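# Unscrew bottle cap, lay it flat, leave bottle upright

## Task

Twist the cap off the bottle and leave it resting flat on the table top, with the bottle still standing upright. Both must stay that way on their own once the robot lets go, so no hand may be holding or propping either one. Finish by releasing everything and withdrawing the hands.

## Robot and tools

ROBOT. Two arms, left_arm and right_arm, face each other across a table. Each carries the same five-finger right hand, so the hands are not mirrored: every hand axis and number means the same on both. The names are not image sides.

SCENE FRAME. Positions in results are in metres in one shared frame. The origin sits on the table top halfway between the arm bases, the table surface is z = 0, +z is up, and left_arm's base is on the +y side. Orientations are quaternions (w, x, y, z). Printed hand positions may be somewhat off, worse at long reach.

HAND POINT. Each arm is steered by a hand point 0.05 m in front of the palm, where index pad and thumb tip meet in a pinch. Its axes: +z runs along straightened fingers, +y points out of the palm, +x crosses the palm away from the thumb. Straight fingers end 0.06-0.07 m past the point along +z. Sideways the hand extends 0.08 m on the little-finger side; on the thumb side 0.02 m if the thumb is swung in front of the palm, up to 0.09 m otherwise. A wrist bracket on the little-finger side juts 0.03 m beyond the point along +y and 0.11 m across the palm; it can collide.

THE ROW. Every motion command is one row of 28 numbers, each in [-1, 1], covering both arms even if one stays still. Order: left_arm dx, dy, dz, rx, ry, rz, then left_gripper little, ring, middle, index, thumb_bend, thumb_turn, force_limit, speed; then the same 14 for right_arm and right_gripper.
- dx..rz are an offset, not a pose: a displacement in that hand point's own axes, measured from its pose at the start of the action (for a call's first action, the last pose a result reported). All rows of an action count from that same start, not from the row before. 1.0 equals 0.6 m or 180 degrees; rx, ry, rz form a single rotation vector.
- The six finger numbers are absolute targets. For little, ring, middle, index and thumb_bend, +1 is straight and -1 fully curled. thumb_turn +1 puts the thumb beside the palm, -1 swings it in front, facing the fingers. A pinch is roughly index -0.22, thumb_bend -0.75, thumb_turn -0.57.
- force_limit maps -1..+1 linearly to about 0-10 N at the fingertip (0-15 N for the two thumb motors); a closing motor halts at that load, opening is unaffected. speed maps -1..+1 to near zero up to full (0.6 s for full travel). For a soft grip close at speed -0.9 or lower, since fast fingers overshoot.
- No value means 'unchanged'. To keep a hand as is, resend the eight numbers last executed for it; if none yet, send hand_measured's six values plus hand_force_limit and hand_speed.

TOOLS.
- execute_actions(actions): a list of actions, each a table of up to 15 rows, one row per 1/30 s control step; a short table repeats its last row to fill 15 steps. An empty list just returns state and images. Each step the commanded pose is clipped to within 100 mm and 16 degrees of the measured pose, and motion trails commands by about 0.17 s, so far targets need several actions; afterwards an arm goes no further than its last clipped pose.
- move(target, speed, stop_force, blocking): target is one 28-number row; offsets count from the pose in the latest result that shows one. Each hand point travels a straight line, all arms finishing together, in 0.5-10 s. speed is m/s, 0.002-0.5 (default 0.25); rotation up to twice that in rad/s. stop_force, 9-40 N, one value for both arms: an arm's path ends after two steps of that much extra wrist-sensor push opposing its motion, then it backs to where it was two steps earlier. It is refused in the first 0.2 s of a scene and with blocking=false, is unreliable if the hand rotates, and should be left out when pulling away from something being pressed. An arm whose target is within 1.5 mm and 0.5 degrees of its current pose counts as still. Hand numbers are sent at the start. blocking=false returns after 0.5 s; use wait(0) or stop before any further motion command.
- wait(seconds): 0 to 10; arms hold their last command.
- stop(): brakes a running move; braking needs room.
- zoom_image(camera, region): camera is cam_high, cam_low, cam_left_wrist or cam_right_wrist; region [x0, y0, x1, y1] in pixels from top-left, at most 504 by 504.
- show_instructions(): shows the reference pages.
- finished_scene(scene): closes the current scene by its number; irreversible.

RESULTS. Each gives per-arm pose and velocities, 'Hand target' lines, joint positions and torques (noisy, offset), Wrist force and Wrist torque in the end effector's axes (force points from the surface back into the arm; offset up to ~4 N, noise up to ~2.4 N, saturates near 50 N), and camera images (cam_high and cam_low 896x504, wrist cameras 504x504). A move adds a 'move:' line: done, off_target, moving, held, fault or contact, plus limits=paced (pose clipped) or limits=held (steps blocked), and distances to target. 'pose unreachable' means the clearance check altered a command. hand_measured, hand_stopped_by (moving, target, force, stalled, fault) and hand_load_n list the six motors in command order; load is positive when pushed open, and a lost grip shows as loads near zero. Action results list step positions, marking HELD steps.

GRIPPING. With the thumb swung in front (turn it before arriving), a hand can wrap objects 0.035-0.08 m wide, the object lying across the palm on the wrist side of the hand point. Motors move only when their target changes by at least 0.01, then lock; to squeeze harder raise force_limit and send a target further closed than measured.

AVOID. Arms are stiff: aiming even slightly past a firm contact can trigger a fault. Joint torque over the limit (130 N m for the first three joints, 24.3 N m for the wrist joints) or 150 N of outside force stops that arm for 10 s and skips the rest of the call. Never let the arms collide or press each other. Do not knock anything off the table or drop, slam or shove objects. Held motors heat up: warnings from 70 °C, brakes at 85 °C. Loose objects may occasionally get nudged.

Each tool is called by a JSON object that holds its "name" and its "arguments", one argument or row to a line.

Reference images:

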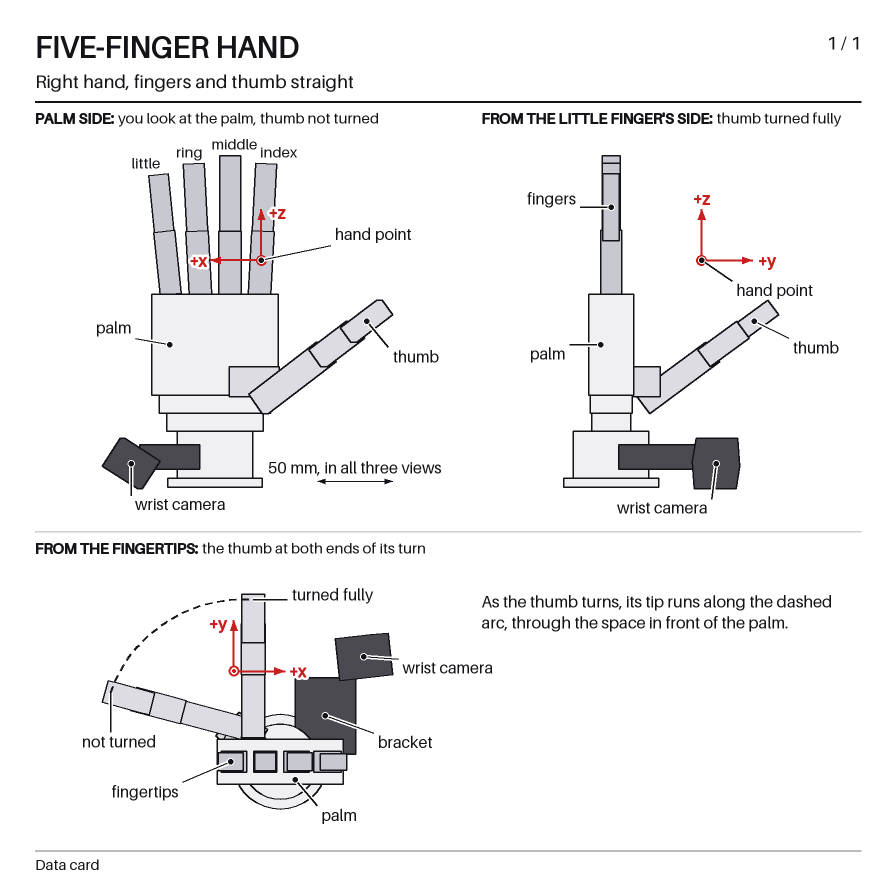

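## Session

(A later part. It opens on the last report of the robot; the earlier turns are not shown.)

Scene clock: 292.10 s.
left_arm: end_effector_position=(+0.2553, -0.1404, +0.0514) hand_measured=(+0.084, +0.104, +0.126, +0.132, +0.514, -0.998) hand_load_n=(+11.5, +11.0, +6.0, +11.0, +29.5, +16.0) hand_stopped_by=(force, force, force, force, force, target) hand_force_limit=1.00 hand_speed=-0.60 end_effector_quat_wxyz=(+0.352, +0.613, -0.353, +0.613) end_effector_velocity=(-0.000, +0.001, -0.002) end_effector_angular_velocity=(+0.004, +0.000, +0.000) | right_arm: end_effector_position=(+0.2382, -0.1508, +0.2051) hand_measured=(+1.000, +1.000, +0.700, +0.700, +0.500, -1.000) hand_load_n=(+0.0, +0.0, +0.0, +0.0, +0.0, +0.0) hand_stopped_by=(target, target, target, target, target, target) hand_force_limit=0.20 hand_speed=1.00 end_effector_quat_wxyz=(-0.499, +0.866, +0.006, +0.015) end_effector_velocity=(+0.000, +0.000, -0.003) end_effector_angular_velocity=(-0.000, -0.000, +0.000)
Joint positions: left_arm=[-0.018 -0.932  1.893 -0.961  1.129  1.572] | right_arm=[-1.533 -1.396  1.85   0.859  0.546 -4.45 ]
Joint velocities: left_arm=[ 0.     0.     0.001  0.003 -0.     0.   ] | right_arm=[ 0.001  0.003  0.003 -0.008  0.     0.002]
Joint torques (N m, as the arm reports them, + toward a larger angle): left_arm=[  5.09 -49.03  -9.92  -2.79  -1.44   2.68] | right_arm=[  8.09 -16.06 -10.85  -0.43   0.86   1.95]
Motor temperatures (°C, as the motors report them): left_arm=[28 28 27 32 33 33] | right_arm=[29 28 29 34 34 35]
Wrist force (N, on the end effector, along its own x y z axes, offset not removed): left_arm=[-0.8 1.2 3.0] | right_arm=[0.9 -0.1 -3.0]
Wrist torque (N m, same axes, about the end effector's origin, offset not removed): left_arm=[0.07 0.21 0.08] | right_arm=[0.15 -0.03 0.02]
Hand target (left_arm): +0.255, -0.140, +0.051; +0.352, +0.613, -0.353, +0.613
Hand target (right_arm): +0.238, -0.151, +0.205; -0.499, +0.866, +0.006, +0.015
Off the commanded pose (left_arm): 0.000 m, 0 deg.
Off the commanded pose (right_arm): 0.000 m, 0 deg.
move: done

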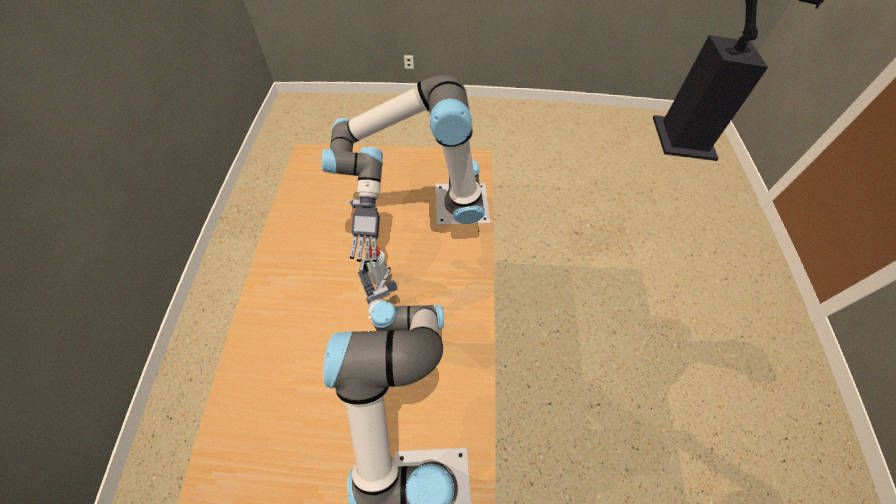

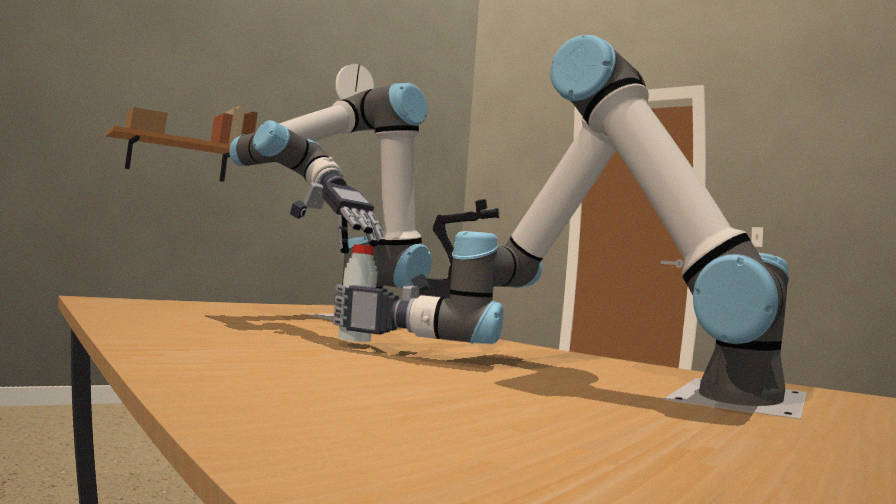

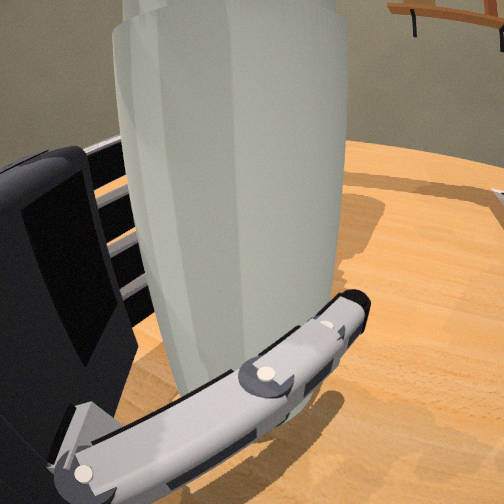

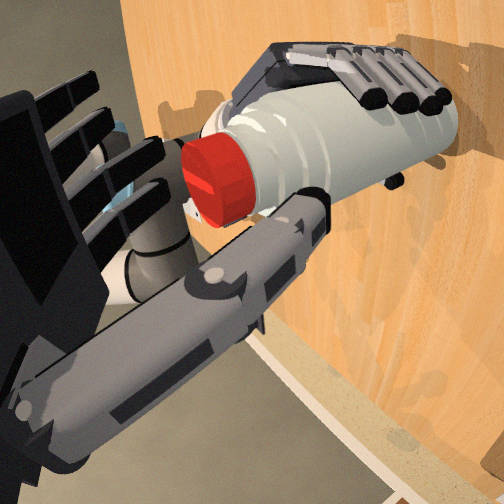

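{"name": "move", "arguments": {
  "target": [0,0,0,0,0,0, -0.95,-0.95,-0.95,-0.95,-1,-1,1,-0.6, 0,0.016,0.009,0,0,0, 1,1,0.7,0.7,0.5,-1,0.2,1],
  "speed": 0.04
}}

{"name": "move", "arguments": {
  "target": [0,0,0,0,0,0, -0.95,-0.95,-0.95,-0.95,-1,-1,1,-0.6, 0,0,0,0,0,0, 1,1,-0.3,-0.3,-0.7,-1,0.2,-0.6]
}}

{"name": "zoom_image", "arguments": {
  "camera": "cam_low",
  "region": [280,140,440,300]
}}

Scene clock: 299.10 s.
left_arm: end_effector_position=(+0.2553, -0.1404, +0.0514) hand_measured=(+0.084, +0.104, +0.126, +0.132, +0.514, -0.998) hand_load_n=(+11.5, +11.0, +6.0, +11.0, +29.5, +16.0) hand_stopped_by=(force, force, force, force, force, target) hand_force_limit=1.00 hand_speed=-0.60 end_effector_quat_wxyz=(+0.352, +0.613, -0.353, +0.613) end_effector_velocity=(+0.000, +0.000, -0.001) end_effector_angular_velocity=(+0.002, +0.000, +0.000) | right_arm: end_effector_position=(+0.2385, -0.1509, +0.1943) hand_measured=(+1.000, +1.000, +0.700, +0.700, +0.500, -1.000) hand_load_n=(+0.0, +0.0, +0.0, +0.0, +0.0, +0.0) hand_stopped_by=(target, target, target, target, target, target) hand_force_limit=0.20 hand_speed=1.00 end_effector_quat_wxyz=(-0.499, +0.866, +0.006, +0.015) end_effector_velocity=(-0.000, -0.000, -0.003) end_effector_angular_velocity=(-0.000, +0.002, +0.000)
Joint positions: left_arm=[-0.018 -0.932  1.893 -0.961  1.129  1.572] | right_arm=[-1.533 -1.384  1.866  0.832  0.545 -4.451]
Joint velocities: left_arm=[ 0.     0.001 -0.     0.001 -0.    -0.   ] | right_arm=[-0.     0.004  0.004 -0.006 -0.    -0.   ]
Joint torques (N m, as the arm reports them, + toward a larger angle): left_arm=[  5.69 -49.6  -10.31  -2.68  -1.32   2.46] | right_arm=[ -6.93 -17.16 -10.42  -0.28  -3.18  -2.3 ]
Motor temperatures (°C, as the motors report them): left_arm=[28 28 27 32 33 33] | right_arm=[29 28 29 34 34 35]
Wrist force (N, on the end effector, along its own x y z axes, offset not removed): left_arm=[-0.9 0.6 -1.9] | right_arm=[-2.3 -0.4 0.7]
Wrist torque (N m, same axes, about the end effector's origin, offset not removed): left_arm=[0.54 0.18 0.06] | right_arm=[0.07 0.23 0.06]
Hand target (left_arm): +0.255, -0.140, +0.051; +0.352, +0.613, -0.353, +0.613
Hand target (right_arm): +0.239, -0.151, +0.194; -0.499, +0.866, +0.006, +0.015
Off the commanded pose (left_arm): 0.000 m, 0 deg.
Off the commanded pose (right_arm): 0.000 m, 0 deg.
move: done

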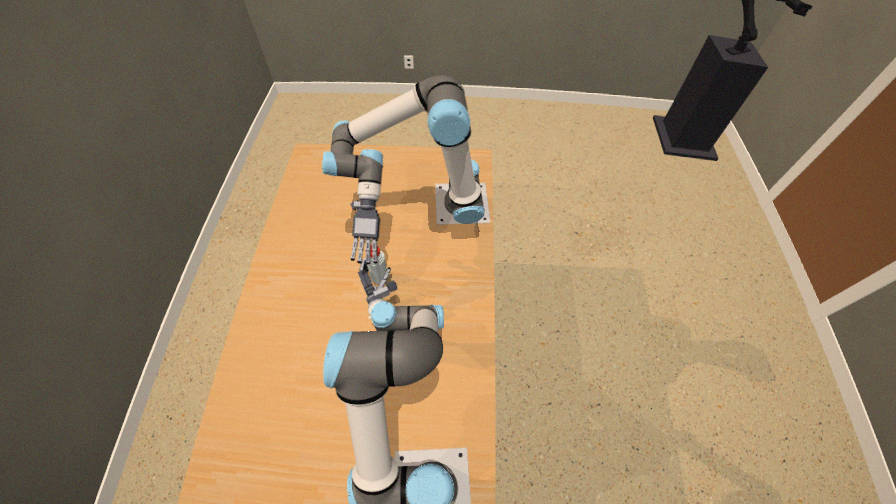

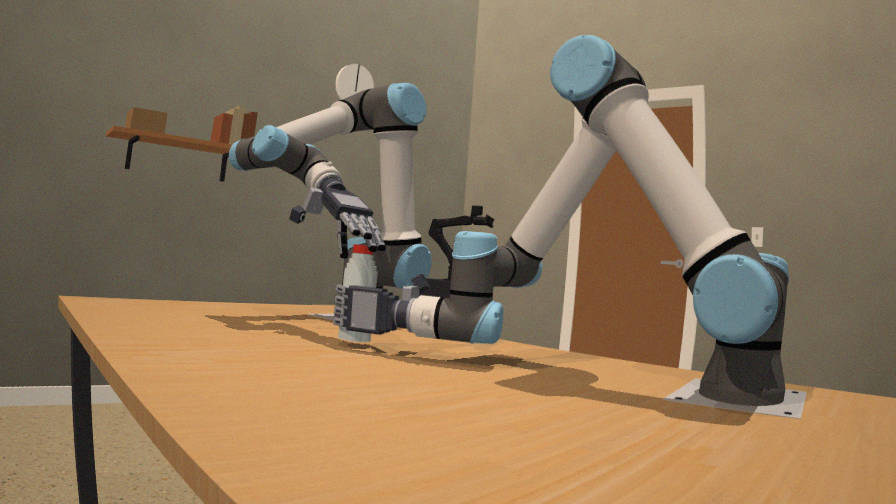

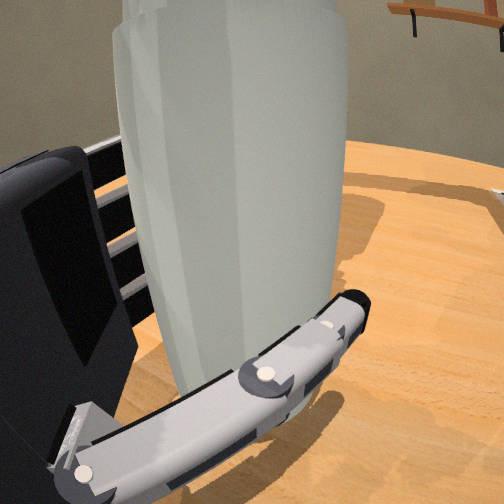

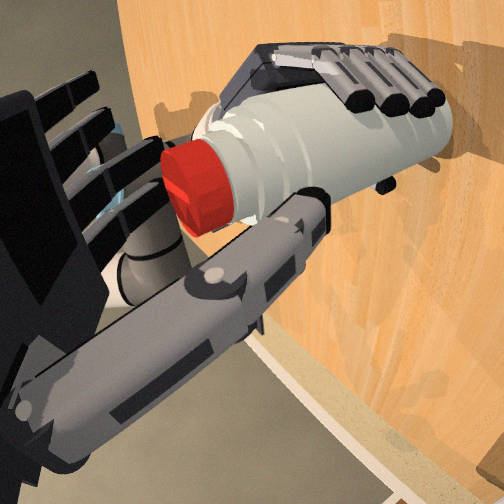

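Scene clock: 301.93 s.
left_arm: end_effector_position=(+0.2553, -0.1404, +0.0514) hand_measured=(+0.084, +0.104, +0.126, +0.132, +0.514, -0.998) hand_load_n=(+12.0, +10.0, +4.5, +10.5, +27.0, +16.0) hand_stopped_by=(force, force, force, force, force, target) hand_force_limit=1.00 hand_speed=-0.60 end_effector_quat_wxyz=(+0.352, +0.613, -0.353, +0.613) end_effector_velocity=(+0.000, -0.000, +0.000) end_effector_angular_velocity=(-0.001, +0.000, +0.000) | right_arm: end_effector_position=(+0.2385, -0.1509, +0.1943) hand_measured=(+1.000, +1.000, +0.284, +0.370, -0.550, -1.000) hand_load_n=(+0.0, +0.0, +12.0, +0.0, +8.5, +0.5) hand_stopped_by=(target, target, force, force, force, target) hand_force_limit=0.20 hand_speed=-0.60 end_effector_quat_wxyz=(-0.499, +0.867, +0.006, +0.015) end_effector_velocity=(+0.001, +0.000, +0.000) end_effector_angular_velocity=(+0.000, -0.001, -0.000)
Joint positions: left_arm=[-0.018 -0.932  1.893 -0.961  1.129  1.572] | right_arm=[-1.533 -1.384  1.866  0.832  0.545 -4.451]
Joint velocities: left_arm=[ 0.     0.    -0.001 -0.001  0.    -0.   ] | right_arm=[-0.     0.001 -0.001 -0.    -0.    -0.   ]
Joint torques (N m, as the arm reports them, + toward a larger angle): left_arm=[  5.85 -48.4  -10.26  -2.82  -0.47  -2.09] | right_arm=[ -2.6  -32.06  -8.62   1.09  -0.05  -2.28]
Motor temperatures (°C, as the motors report them): left_arm=[28 28 27 32 33 33] | right_arm=[29 28 29 34 34 35]
Wrist force (N, on the end effector, along its own x y z axes, offset not removed): left_arm=[3.4 2.0 -0.4] | right_arm=[-1.4 -0.7 0.3]
Wrist torque (N m, same axes, about the end effector's origin, offset not removed): left_arm=[0.30 -0.78 0.51] | right_arm=[0.48 0.20 -0.22]
Hand target (left_arm): +0.255, -0.140, +0.051; +0.352, +0.613, -0.353, +0.613
Hand target (right_arm): +0.238, -0.151, +0.194; -0.499, +0.866, +0.006, +0.015
Off the commanded pose (left_arm): 0.000 m, 0 deg.
Off the commanded pose (right_arm): 0.000 m, 0 deg.
move: done

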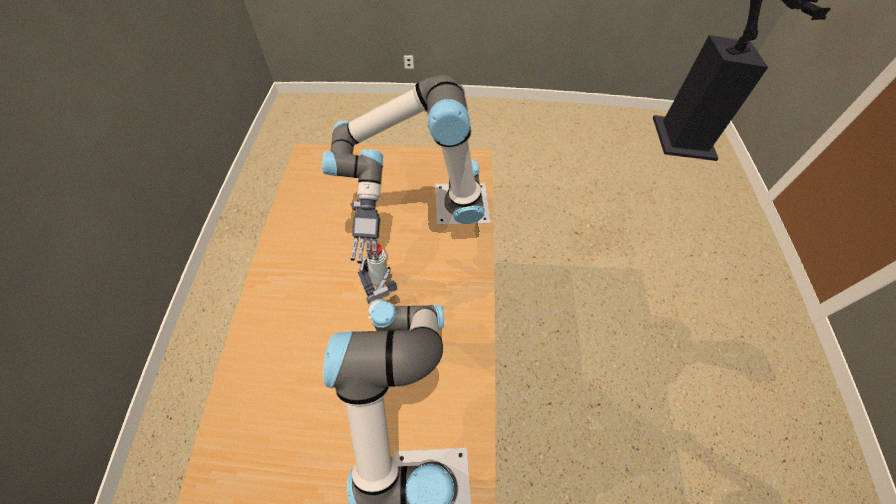

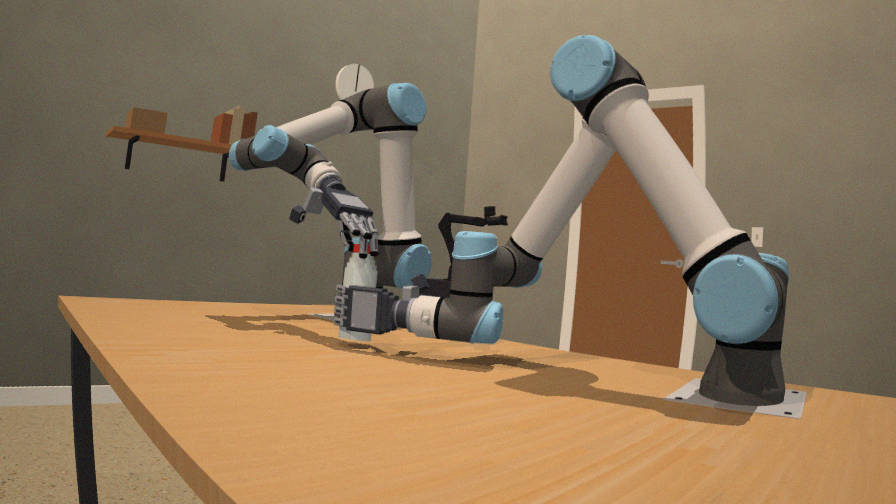

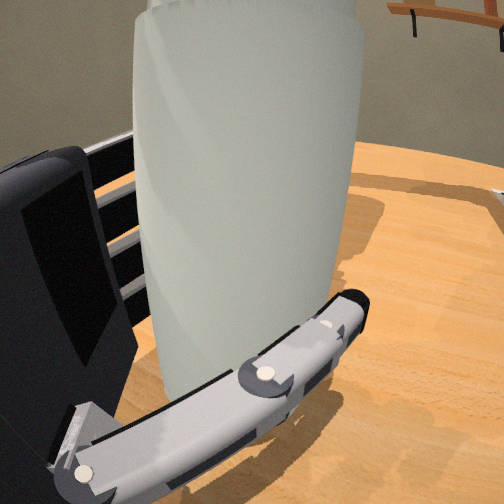

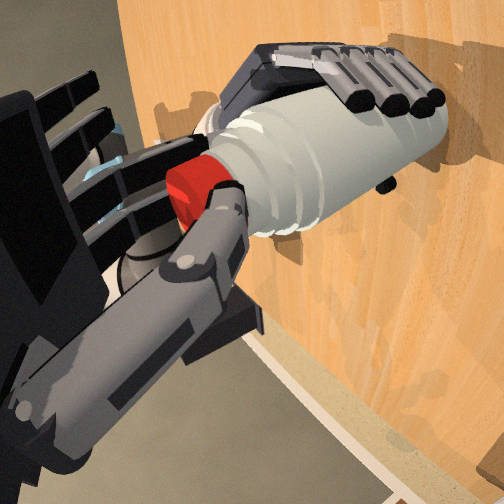

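Region (280, 140, 440, 300) of cam_low's 896x504 image, scaled by 3.150, with more detail than that image has.

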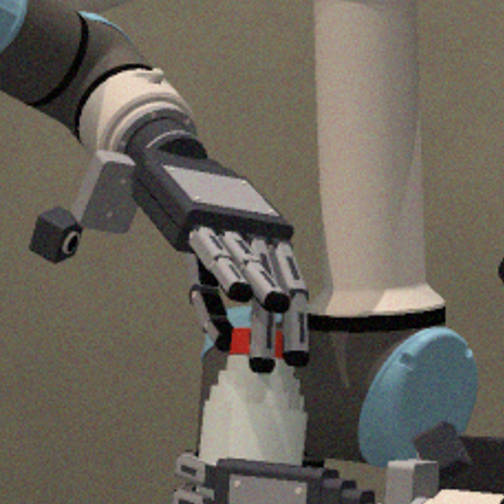

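{"name": "move", "arguments": {
  "target": [0,0,0,0,0,0, -0.95,-0.95,-0.95,-0.95,-1,-1,1,-0.6, 0,0,0,0,0,0, 1,1,-0.4,-0.4,-0.8,-1,0.8,-0.8]
}}

{"name": "move", "arguments": {
  "target": [0,0,0,0,0,0, -0.95,-0.95,-0.95,-0.95,-1,-1,1,-0.6, 0.0087,0.001,-0.002,0,-0.144,-0.083, 1,1,-0.4,-0.4,-0.8,-1,0.8,-0.8],
  "speed": 0.1
}}

{"name": "zoom_image", "arguments": {
  "camera": "cam_low",
  "region": [280,140,440,300]
}}

Scene clock: 311.37 s.
left_arm: end_effector_position=(+0.2553, -0.1404, +0.0514) hand_measured=(+0.084, +0.104, +0.126, +0.132, +0.514, -0.998) hand_load_n=(+13.0, +10.5, +4.5, +10.0, +27.0, +15.0) hand_stopped_by=(force, force, force, force, force, target) hand_force_limit=1.00 hand_speed=-0.60 end_effector_quat_wxyz=(+0.352, +0.613, -0.353, +0.613) end_effector_velocity=(-0.000, +0.001, -0.002) end_effector_angular_velocity=(+0.004, +0.001, -0.000) | right_arm: end_effector_position=(+0.2385, -0.1509, +0.1943) hand_measured=(+1.000, +1.000, +0.284, +0.320, -0.558, -1.000) hand_load_n=(+0.0, +0.0, +8.5, +10.0, +13.5, +0.0) hand_stopped_by=(target, target, force, force, force, target) hand_force_limit=0.80 hand_speed=-0.80 end_effector_quat_wxyz=(-0.499, +0.866, +0.006, +0.015) end_effector_velocity=(-0.000, +0.000, -0.000) end_effector_angular_velocity=(-0.000, +0.000, +0.000)
Joint positions: left_arm=[-0.018 -0.932  1.893 -0.961  1.129  1.572] | right_arm=[-1.533 -1.384  1.866  0.832  0.545 -4.451]
Joint velocities: left_arm=[-0.     0.001  0.003  0.001  0.    -0.   ] | right_arm=[ 0.    -0.     0.     0.001  0.    -0.   ]
Joint torques (N m, as the arm reports them, + toward a larger angle): left_arm=[  4.98 -49.61 -10.38  -2.84   0.52   1.07] | right_arm=[  0.21 -32.68  -9.97   0.49   2.67  -1.21]
Motor temperatures (°C, as the motors report them): left_arm=[28 28 27 32 33 33] | right_arm=[29 28 29 34 34 35]
Wrist force (N, on the end effector, along its own x y z axes, offset not removed): left_arm=[-2.3 1.2 4.2] | right_arm=[-1.1 -1.7 2.0]
Wrist torque (N m, same axes, about the end effector's origin, offset not removed): left_arm=[0.05 -0.71 0.45] | right_arm=[0.95 0.32 -0.07]
Hand target (left_arm): +0.255, -0.140, +0.051; +0.352, +0.613, -0.353, +0.613
Hand target (right_arm): +0.238, -0.151, +0.194; -0.499, +0.867, +0.006, +0.015
Off the commanded pose (left_arm): 0.000 m, 0 deg.
Off the commanded pose (right_arm): 0.000 m, 0 deg.
move: done

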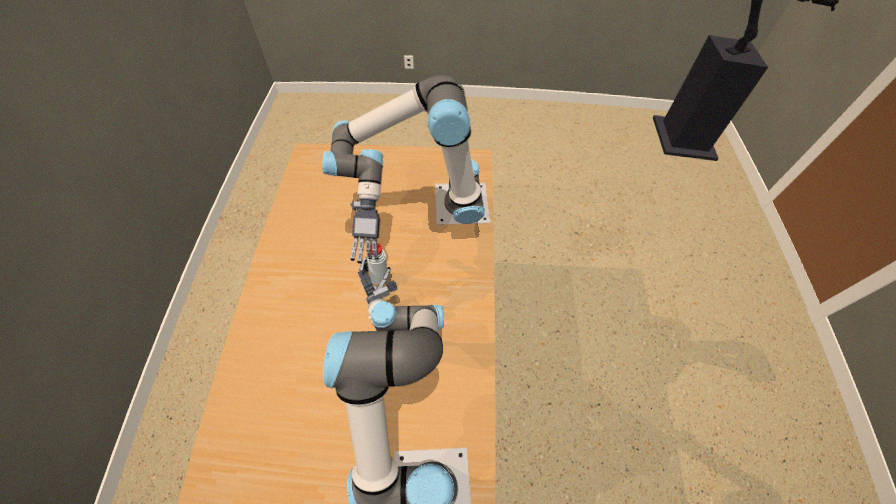

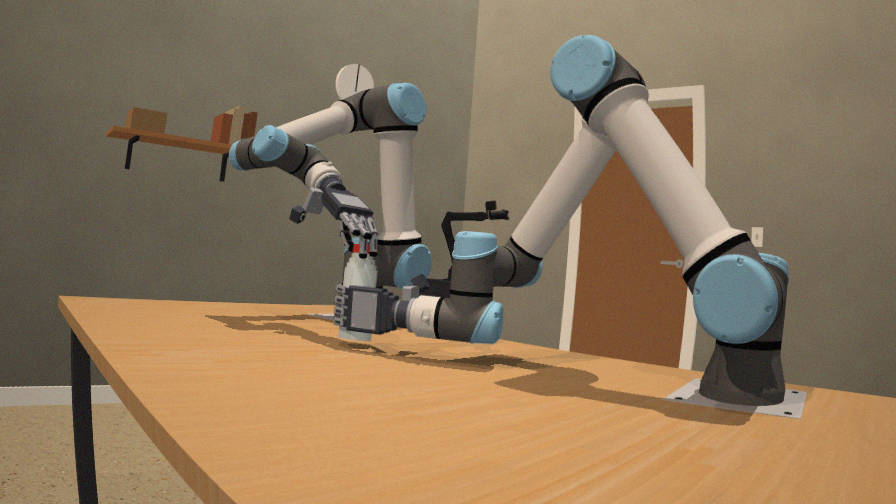

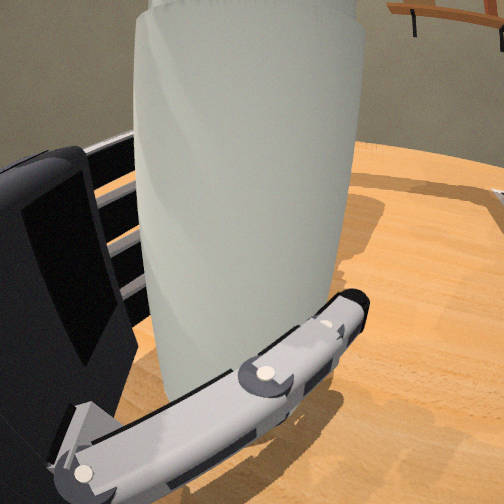

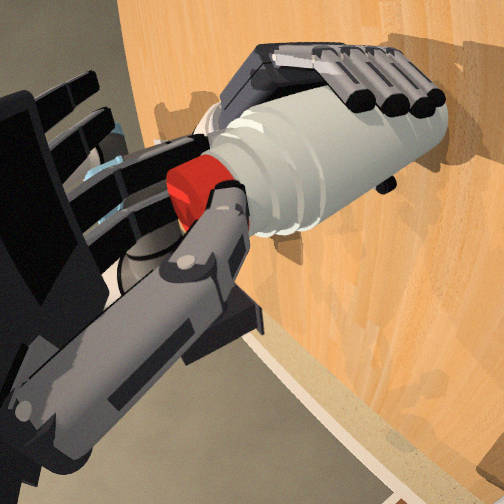

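Scene clock: 314.37 s.
left_arm: end_effector_position=(+0.2553, -0.1404, +0.0514) hand_measured=(+0.084, +0.104, +0.126, +0.132, +0.514, -0.998) hand_load_n=(+9.0, +8.0, +4.0, +11.0, +26.5, +17.5) hand_stopped_by=(force, force, force, force, force, target) hand_force_limit=1.00 hand_speed=-0.60 end_effector_quat_wxyz=(+0.352, +0.613, -0.353, +0.613) end_effector_velocity=(+0.000, +0.000, -0.001) end_effector_angular_velocity=(+0.002, -0.000, +0.000) | right_arm: end_effector_position=(+0.2434, -0.1523, +0.1945) hand_measured=(+1.000, +1.000, +0.284, +0.320, -0.558, -1.000) hand_load_n=(+0.0, +0.0, +5.0, +10.5, +11.5, +0.0) hand_stopped_by=(target, target, force, force, force, target) hand_force_limit=0.80 hand_speed=-0.80 end_effector_quat_wxyz=(-0.479, +0.840, +0.229, -0.115) end_effector_velocity=(+0.000, -0.000, +0.000) end_effector_angular_velocity=(-0.000, -0.000, +0.012)
Joint positions: left_arm=[-0.018 -0.932  1.893 -0.961  1.129  1.572] | right_arm=[-1.474 -1.095  1.66   1.478  0.617 -5.302]
Joint velocities: left_arm=[ 0.     0.001 -0.     0.001  0.     0.   ] | right_arm=[ 0.002  0.005 -0.005  0.013  0.005 -0.016]
Joint torques (N m, as the arm reports them, + toward a larger angle): left_arm=[  5.3  -49.78  -9.43  -2.66  -2.5    1.09] | right_arm=[ 11.71 -25.34 -18.85   5.01   2.06  -2.05]
Motor temperatures (°C, as the motors report them): left_arm=[28 28 27 32 33 33] | right_arm=[29 28 29 34 34 35]
Wrist force (N, on the end effector, along its own x y z axes, offset not removed): left_arm=[-7.0 2.9 -1.9] | right_arm=[5.8 -3.8 -4.4]
Wrist torque (N m, same axes, about the end effector's origin, offset not removed): left_arm=[-0.11 0.26 0.72] | right_arm=[0.07 0.18 0.03]
Hand target (left_arm): +0.255, -0.140, +0.051; +0.352, +0.613, -0.353, +0.613
Hand target (right_arm): +0.243, -0.152, +0.194; -0.479, +0.839, +0.230, -0.115
Off the commanded pose (left_arm): 0.000 m, 0 deg.
Off the commanded pose (right_arm): 0.000 m, 0 deg.
move: done

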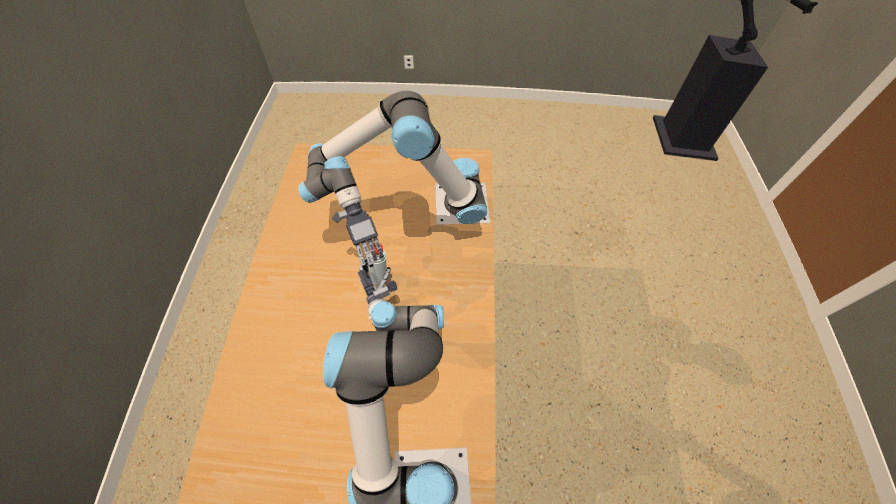

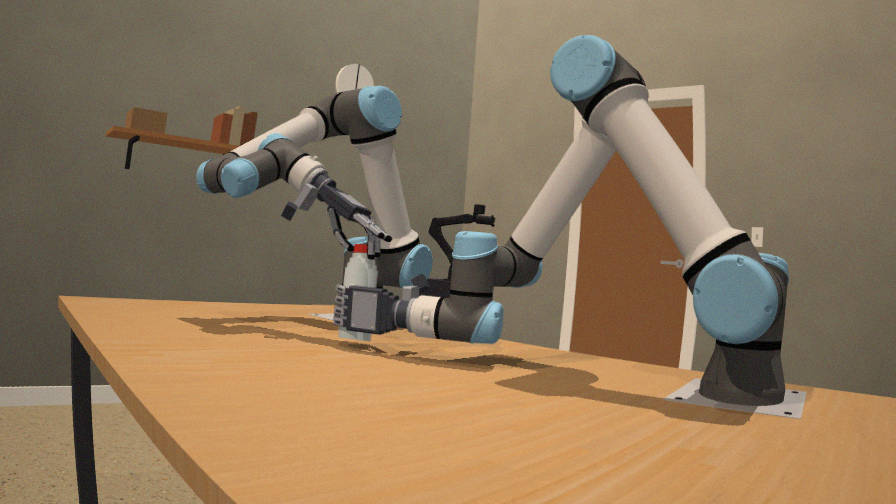

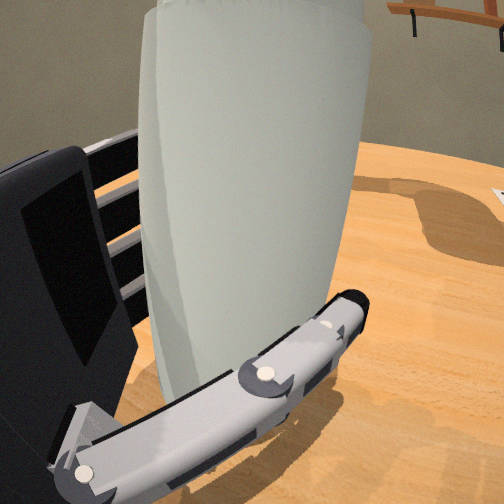

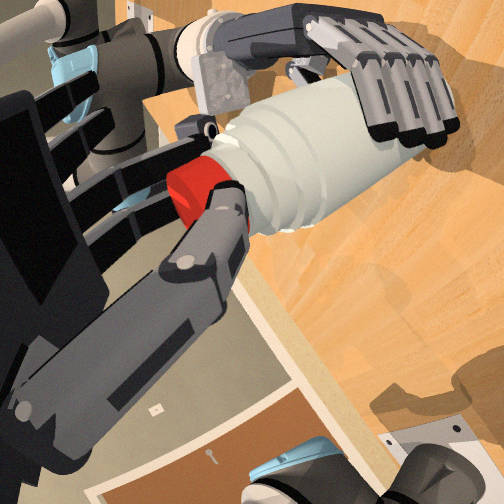

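Region (280, 140, 440, 300) of cam_low's 896x504 image, scaled by 3.150, with more detail than that image has.

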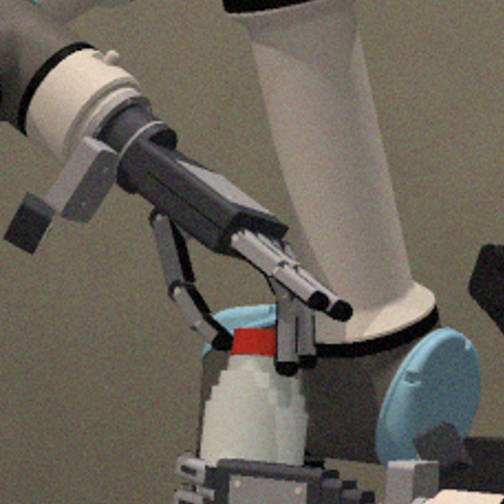

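{"name": "move", "arguments": {
  "target": [0,0,0,0,0,0, -0.95,-0.95,-0.95,-0.95,-1,-1,1,-0.6, 0,0,0,0,0,0, 1,1,0.7,0.7,0.4,-1,0.8,1]
}}

{"name": "move", "arguments": {
  "target": [0,0,0,0,0,0, -0.95,-0.95,-0.95,-0.95,-1,-1,1,-0.6, 0,-0.015,0.026,0,0.577,0.333, 1,1,0.7,0.7,0.4,-1,0.8,1],
  "speed": 0.3
}}

Scene clock: 331.87 s.
left_arm: end_effector_position=(+0.2553, -0.1404, +0.0514) hand_measured=(+0.084, +0.104, +0.126, +0.132, +0.514, -0.998) hand_load_n=(+11.0, +9.0, +4.0, +10.5, +26.0, +14.0) hand_stopped_by=(force, force, force, force, force, target) hand_force_limit=1.00 hand_speed=-0.60 end_effector_quat_wxyz=(+0.352, +0.613, -0.353, +0.613) end_effector_velocity=(-0.000, -0.000, +0.001) end_effector_angular_velocity=(-0.001, +0.000, +0.000) | right_arm: end_effector_position=(+0.2434, -0.1523, +0.1944) hand_measured=(+1.000, +1.000, +0.700, +0.700, +0.400, -1.000) hand_load_n=(+0.0, +0.0, +0.0, +0.0, +0.0, +0.0) hand_stopped_by=(target, target, target, target, target, target) hand_force_limit=0.80 hand_speed=1.00 end_effector_quat_wxyz=(-0.479, +0.840, +0.229, -0.115) end_effector_velocity=(-0.000, -0.000, -0.000) end_effector_angular_velocity=(+0.000, -0.000, -0.001)
Joint positions: left_arm=[-0.018 -0.932  1.893 -0.961  1.129  1.572] | right_arm=[-1.474 -1.095  1.66   1.478  0.617 -5.302]
Joint velocities: left_arm=[-0.    -0.001 -0.001  0.001 -0.    -0.   ] | right_arm=[-0.    -0.     0.    -0.001 -0.     0.001]
Joint torques (N m, as the arm reports them, + toward a larger angle): left_arm=[  5.42 -49.49  -9.01  -2.72   1.14   1.14] | right_arm=[ -6.71 -43.83  -8.64   0.1   -2.85   2.02]
Motor temperatures (°C, as the motors report them): left_arm=[28 28 27 32 33 33] | right_arm=[29 28 29 34 34 35]
Wrist force (N, on the end effector, along its own x y z axes, offset not removed): left_arm=[-0.1 -2.3 0.1] | right_arm=[-1.2 0.3 -4.2]
Wrist torque (N m, same axes, about the end effector's origin, offset not removed): left_arm=[-0.37 -0.02 0.04] | right_arm=[0.22 0.38 -0.16]
Hand target (left_arm): +0.255, -0.140, +0.051; +0.352, +0.613, -0.353, +0.613
Hand target (right_arm): +0.243, -0.152, +0.194; -0.479, +0.840, +0.229, -0.115
Off the commanded pose (left_arm): 0.000 m, 0 deg.
Off the commanded pose (right_arm): 0.000 m, 0 deg.
move: done

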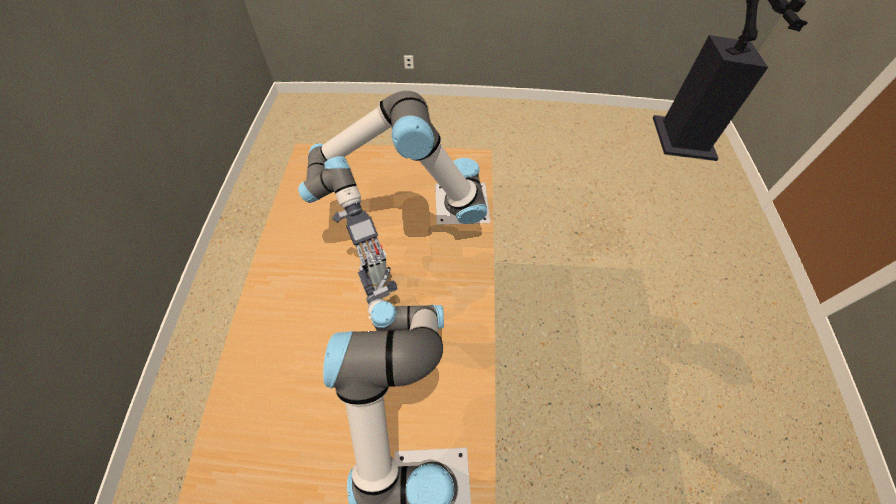

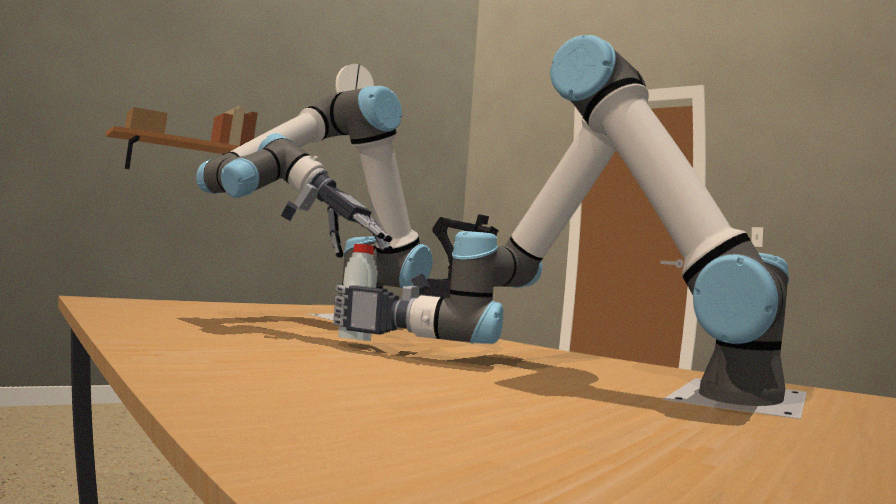

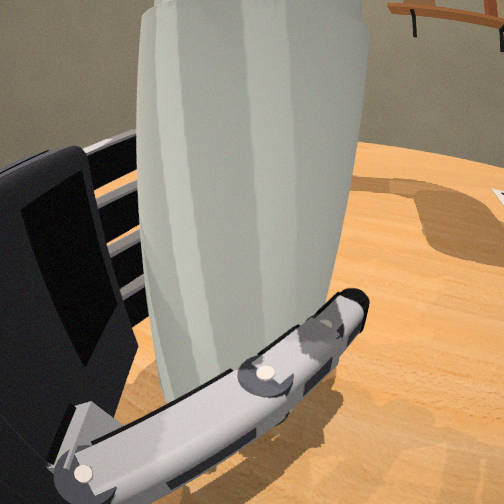

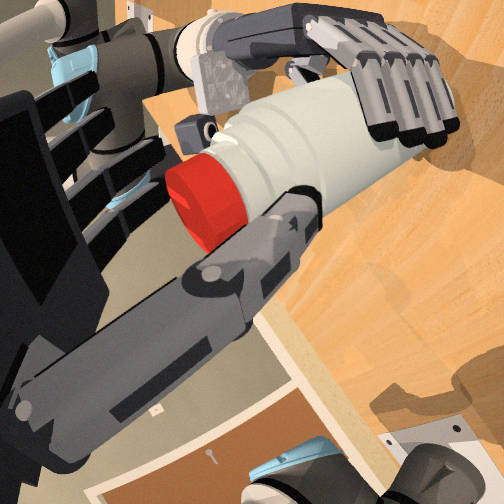

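Scene clock: 335.97 s.
left_arm: end_effector_position=(+0.2553, -0.1404, +0.0514) hand_measured=(+0.084, +0.104, +0.126, +0.132, +0.514, -0.998) hand_load_n=(+11.0, +9.0, +4.0, +10.5, +26.0, +14.0) hand_stopped_by=(force, force, force, force, force, target) hand_force_limit=1.00 hand_speed=-0.60 end_effector_quat_wxyz=(+0.352, +0.613, -0.353, +0.613) end_effector_velocity=(+0.000, -0.000, +0.001) end_effector_angular_velocity=(-0.002, -0.000, -0.000) | right_arm: end_effector_position=(+0.2347, -0.1364, +0.1948) hand_measured=(+1.000, +1.000, +0.700, +0.700, +0.400, -1.000) hand_load_n=(+0.0, +0.0, +0.0, +0.0, +0.0, +0.0) hand_stopped_by=(target, target, target, target, target, target) hand_force_limit=0.80 hand_speed=1.00 end_effector_quat_wxyz=(+0.362, -0.606, +0.608, -0.364) end_effector_velocity=(-0.000, -0.001, -0.001) end_effector_angular_velocity=(-0.004, +0.004, -0.014)
Joint positions: left_arm=[-0.018 -0.932  1.893 -0.961  1.129  1.572] | right_arm=[-0.728 -1.489  1.871  0.355  2.364 -2.568]
Joint velocities: left_arm=[ 0.    -0.001  0.    -0.001  0.     0.   ] | right_arm=[ 0.005  0.011 -0.008  0.017  0.013  0.02 ]
Joint torques (N m, as the arm reports them, + toward a larger angle): left_arm=[  4.93 -49.95 -10.42  -2.59   1.17   1.25] | right_arm=[ 10.18 -14.18 -25.95   3.19   3.2    1.91]
Motor temperatures (°C, as the motors report them): left_arm=[28 28 27 32 33 33] | right_arm=[29 28 29 34 34 35]
Wrist force (N, on the end effector, along its own x y z axes, offset not removed): left_arm=[0.2 -0.8 1.2] | right_arm=[0.1 -0.8 -0.8]
Wrist torque (N m, same axes, about the end effector's origin, offset not removed): left_arm=[-0.07 -0.12 0.26] | right_arm=[-0.13 0.00 -0.11]
Hand target (left_arm): +0.255, -0.140, +0.051; +0.352, +0.613, -0.353, +0.613
Hand target (right_arm): +0.235, -0.136, +0.195; -0.362, +0.605, -0.608, +0.365
Off the commanded pose (left_arm): 0.000 m, 0 deg.
Off the commanded pose (right_arm): 0.001 m, 0 deg.
move: done

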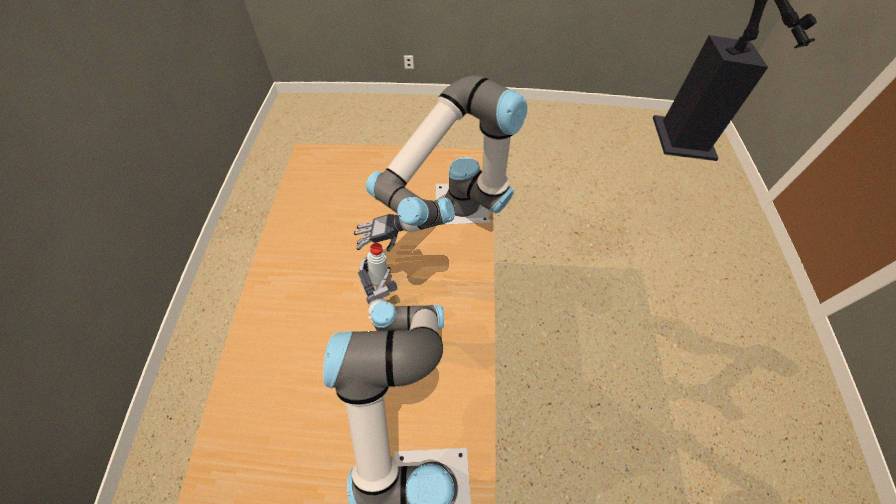

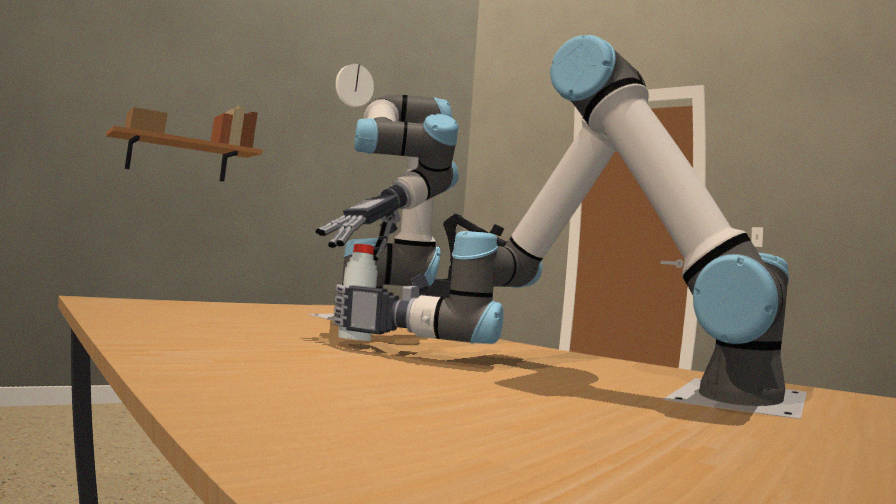

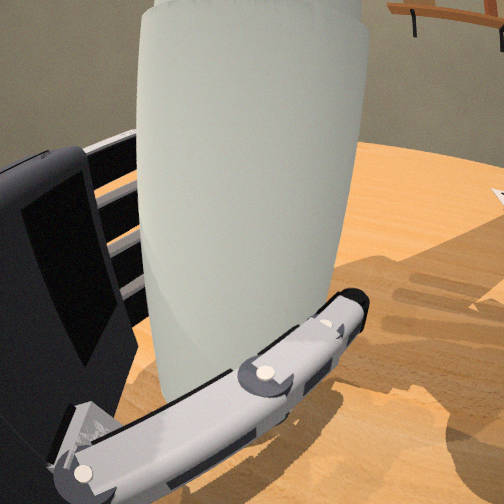

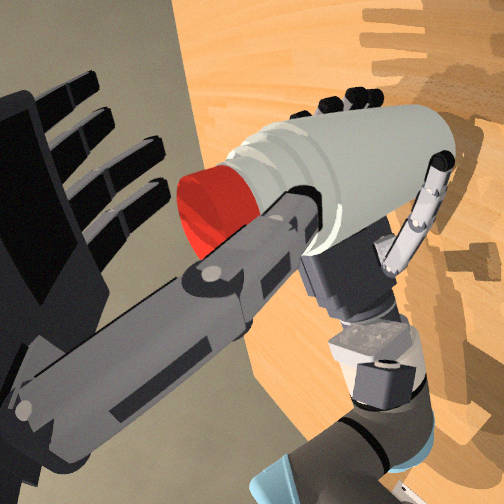

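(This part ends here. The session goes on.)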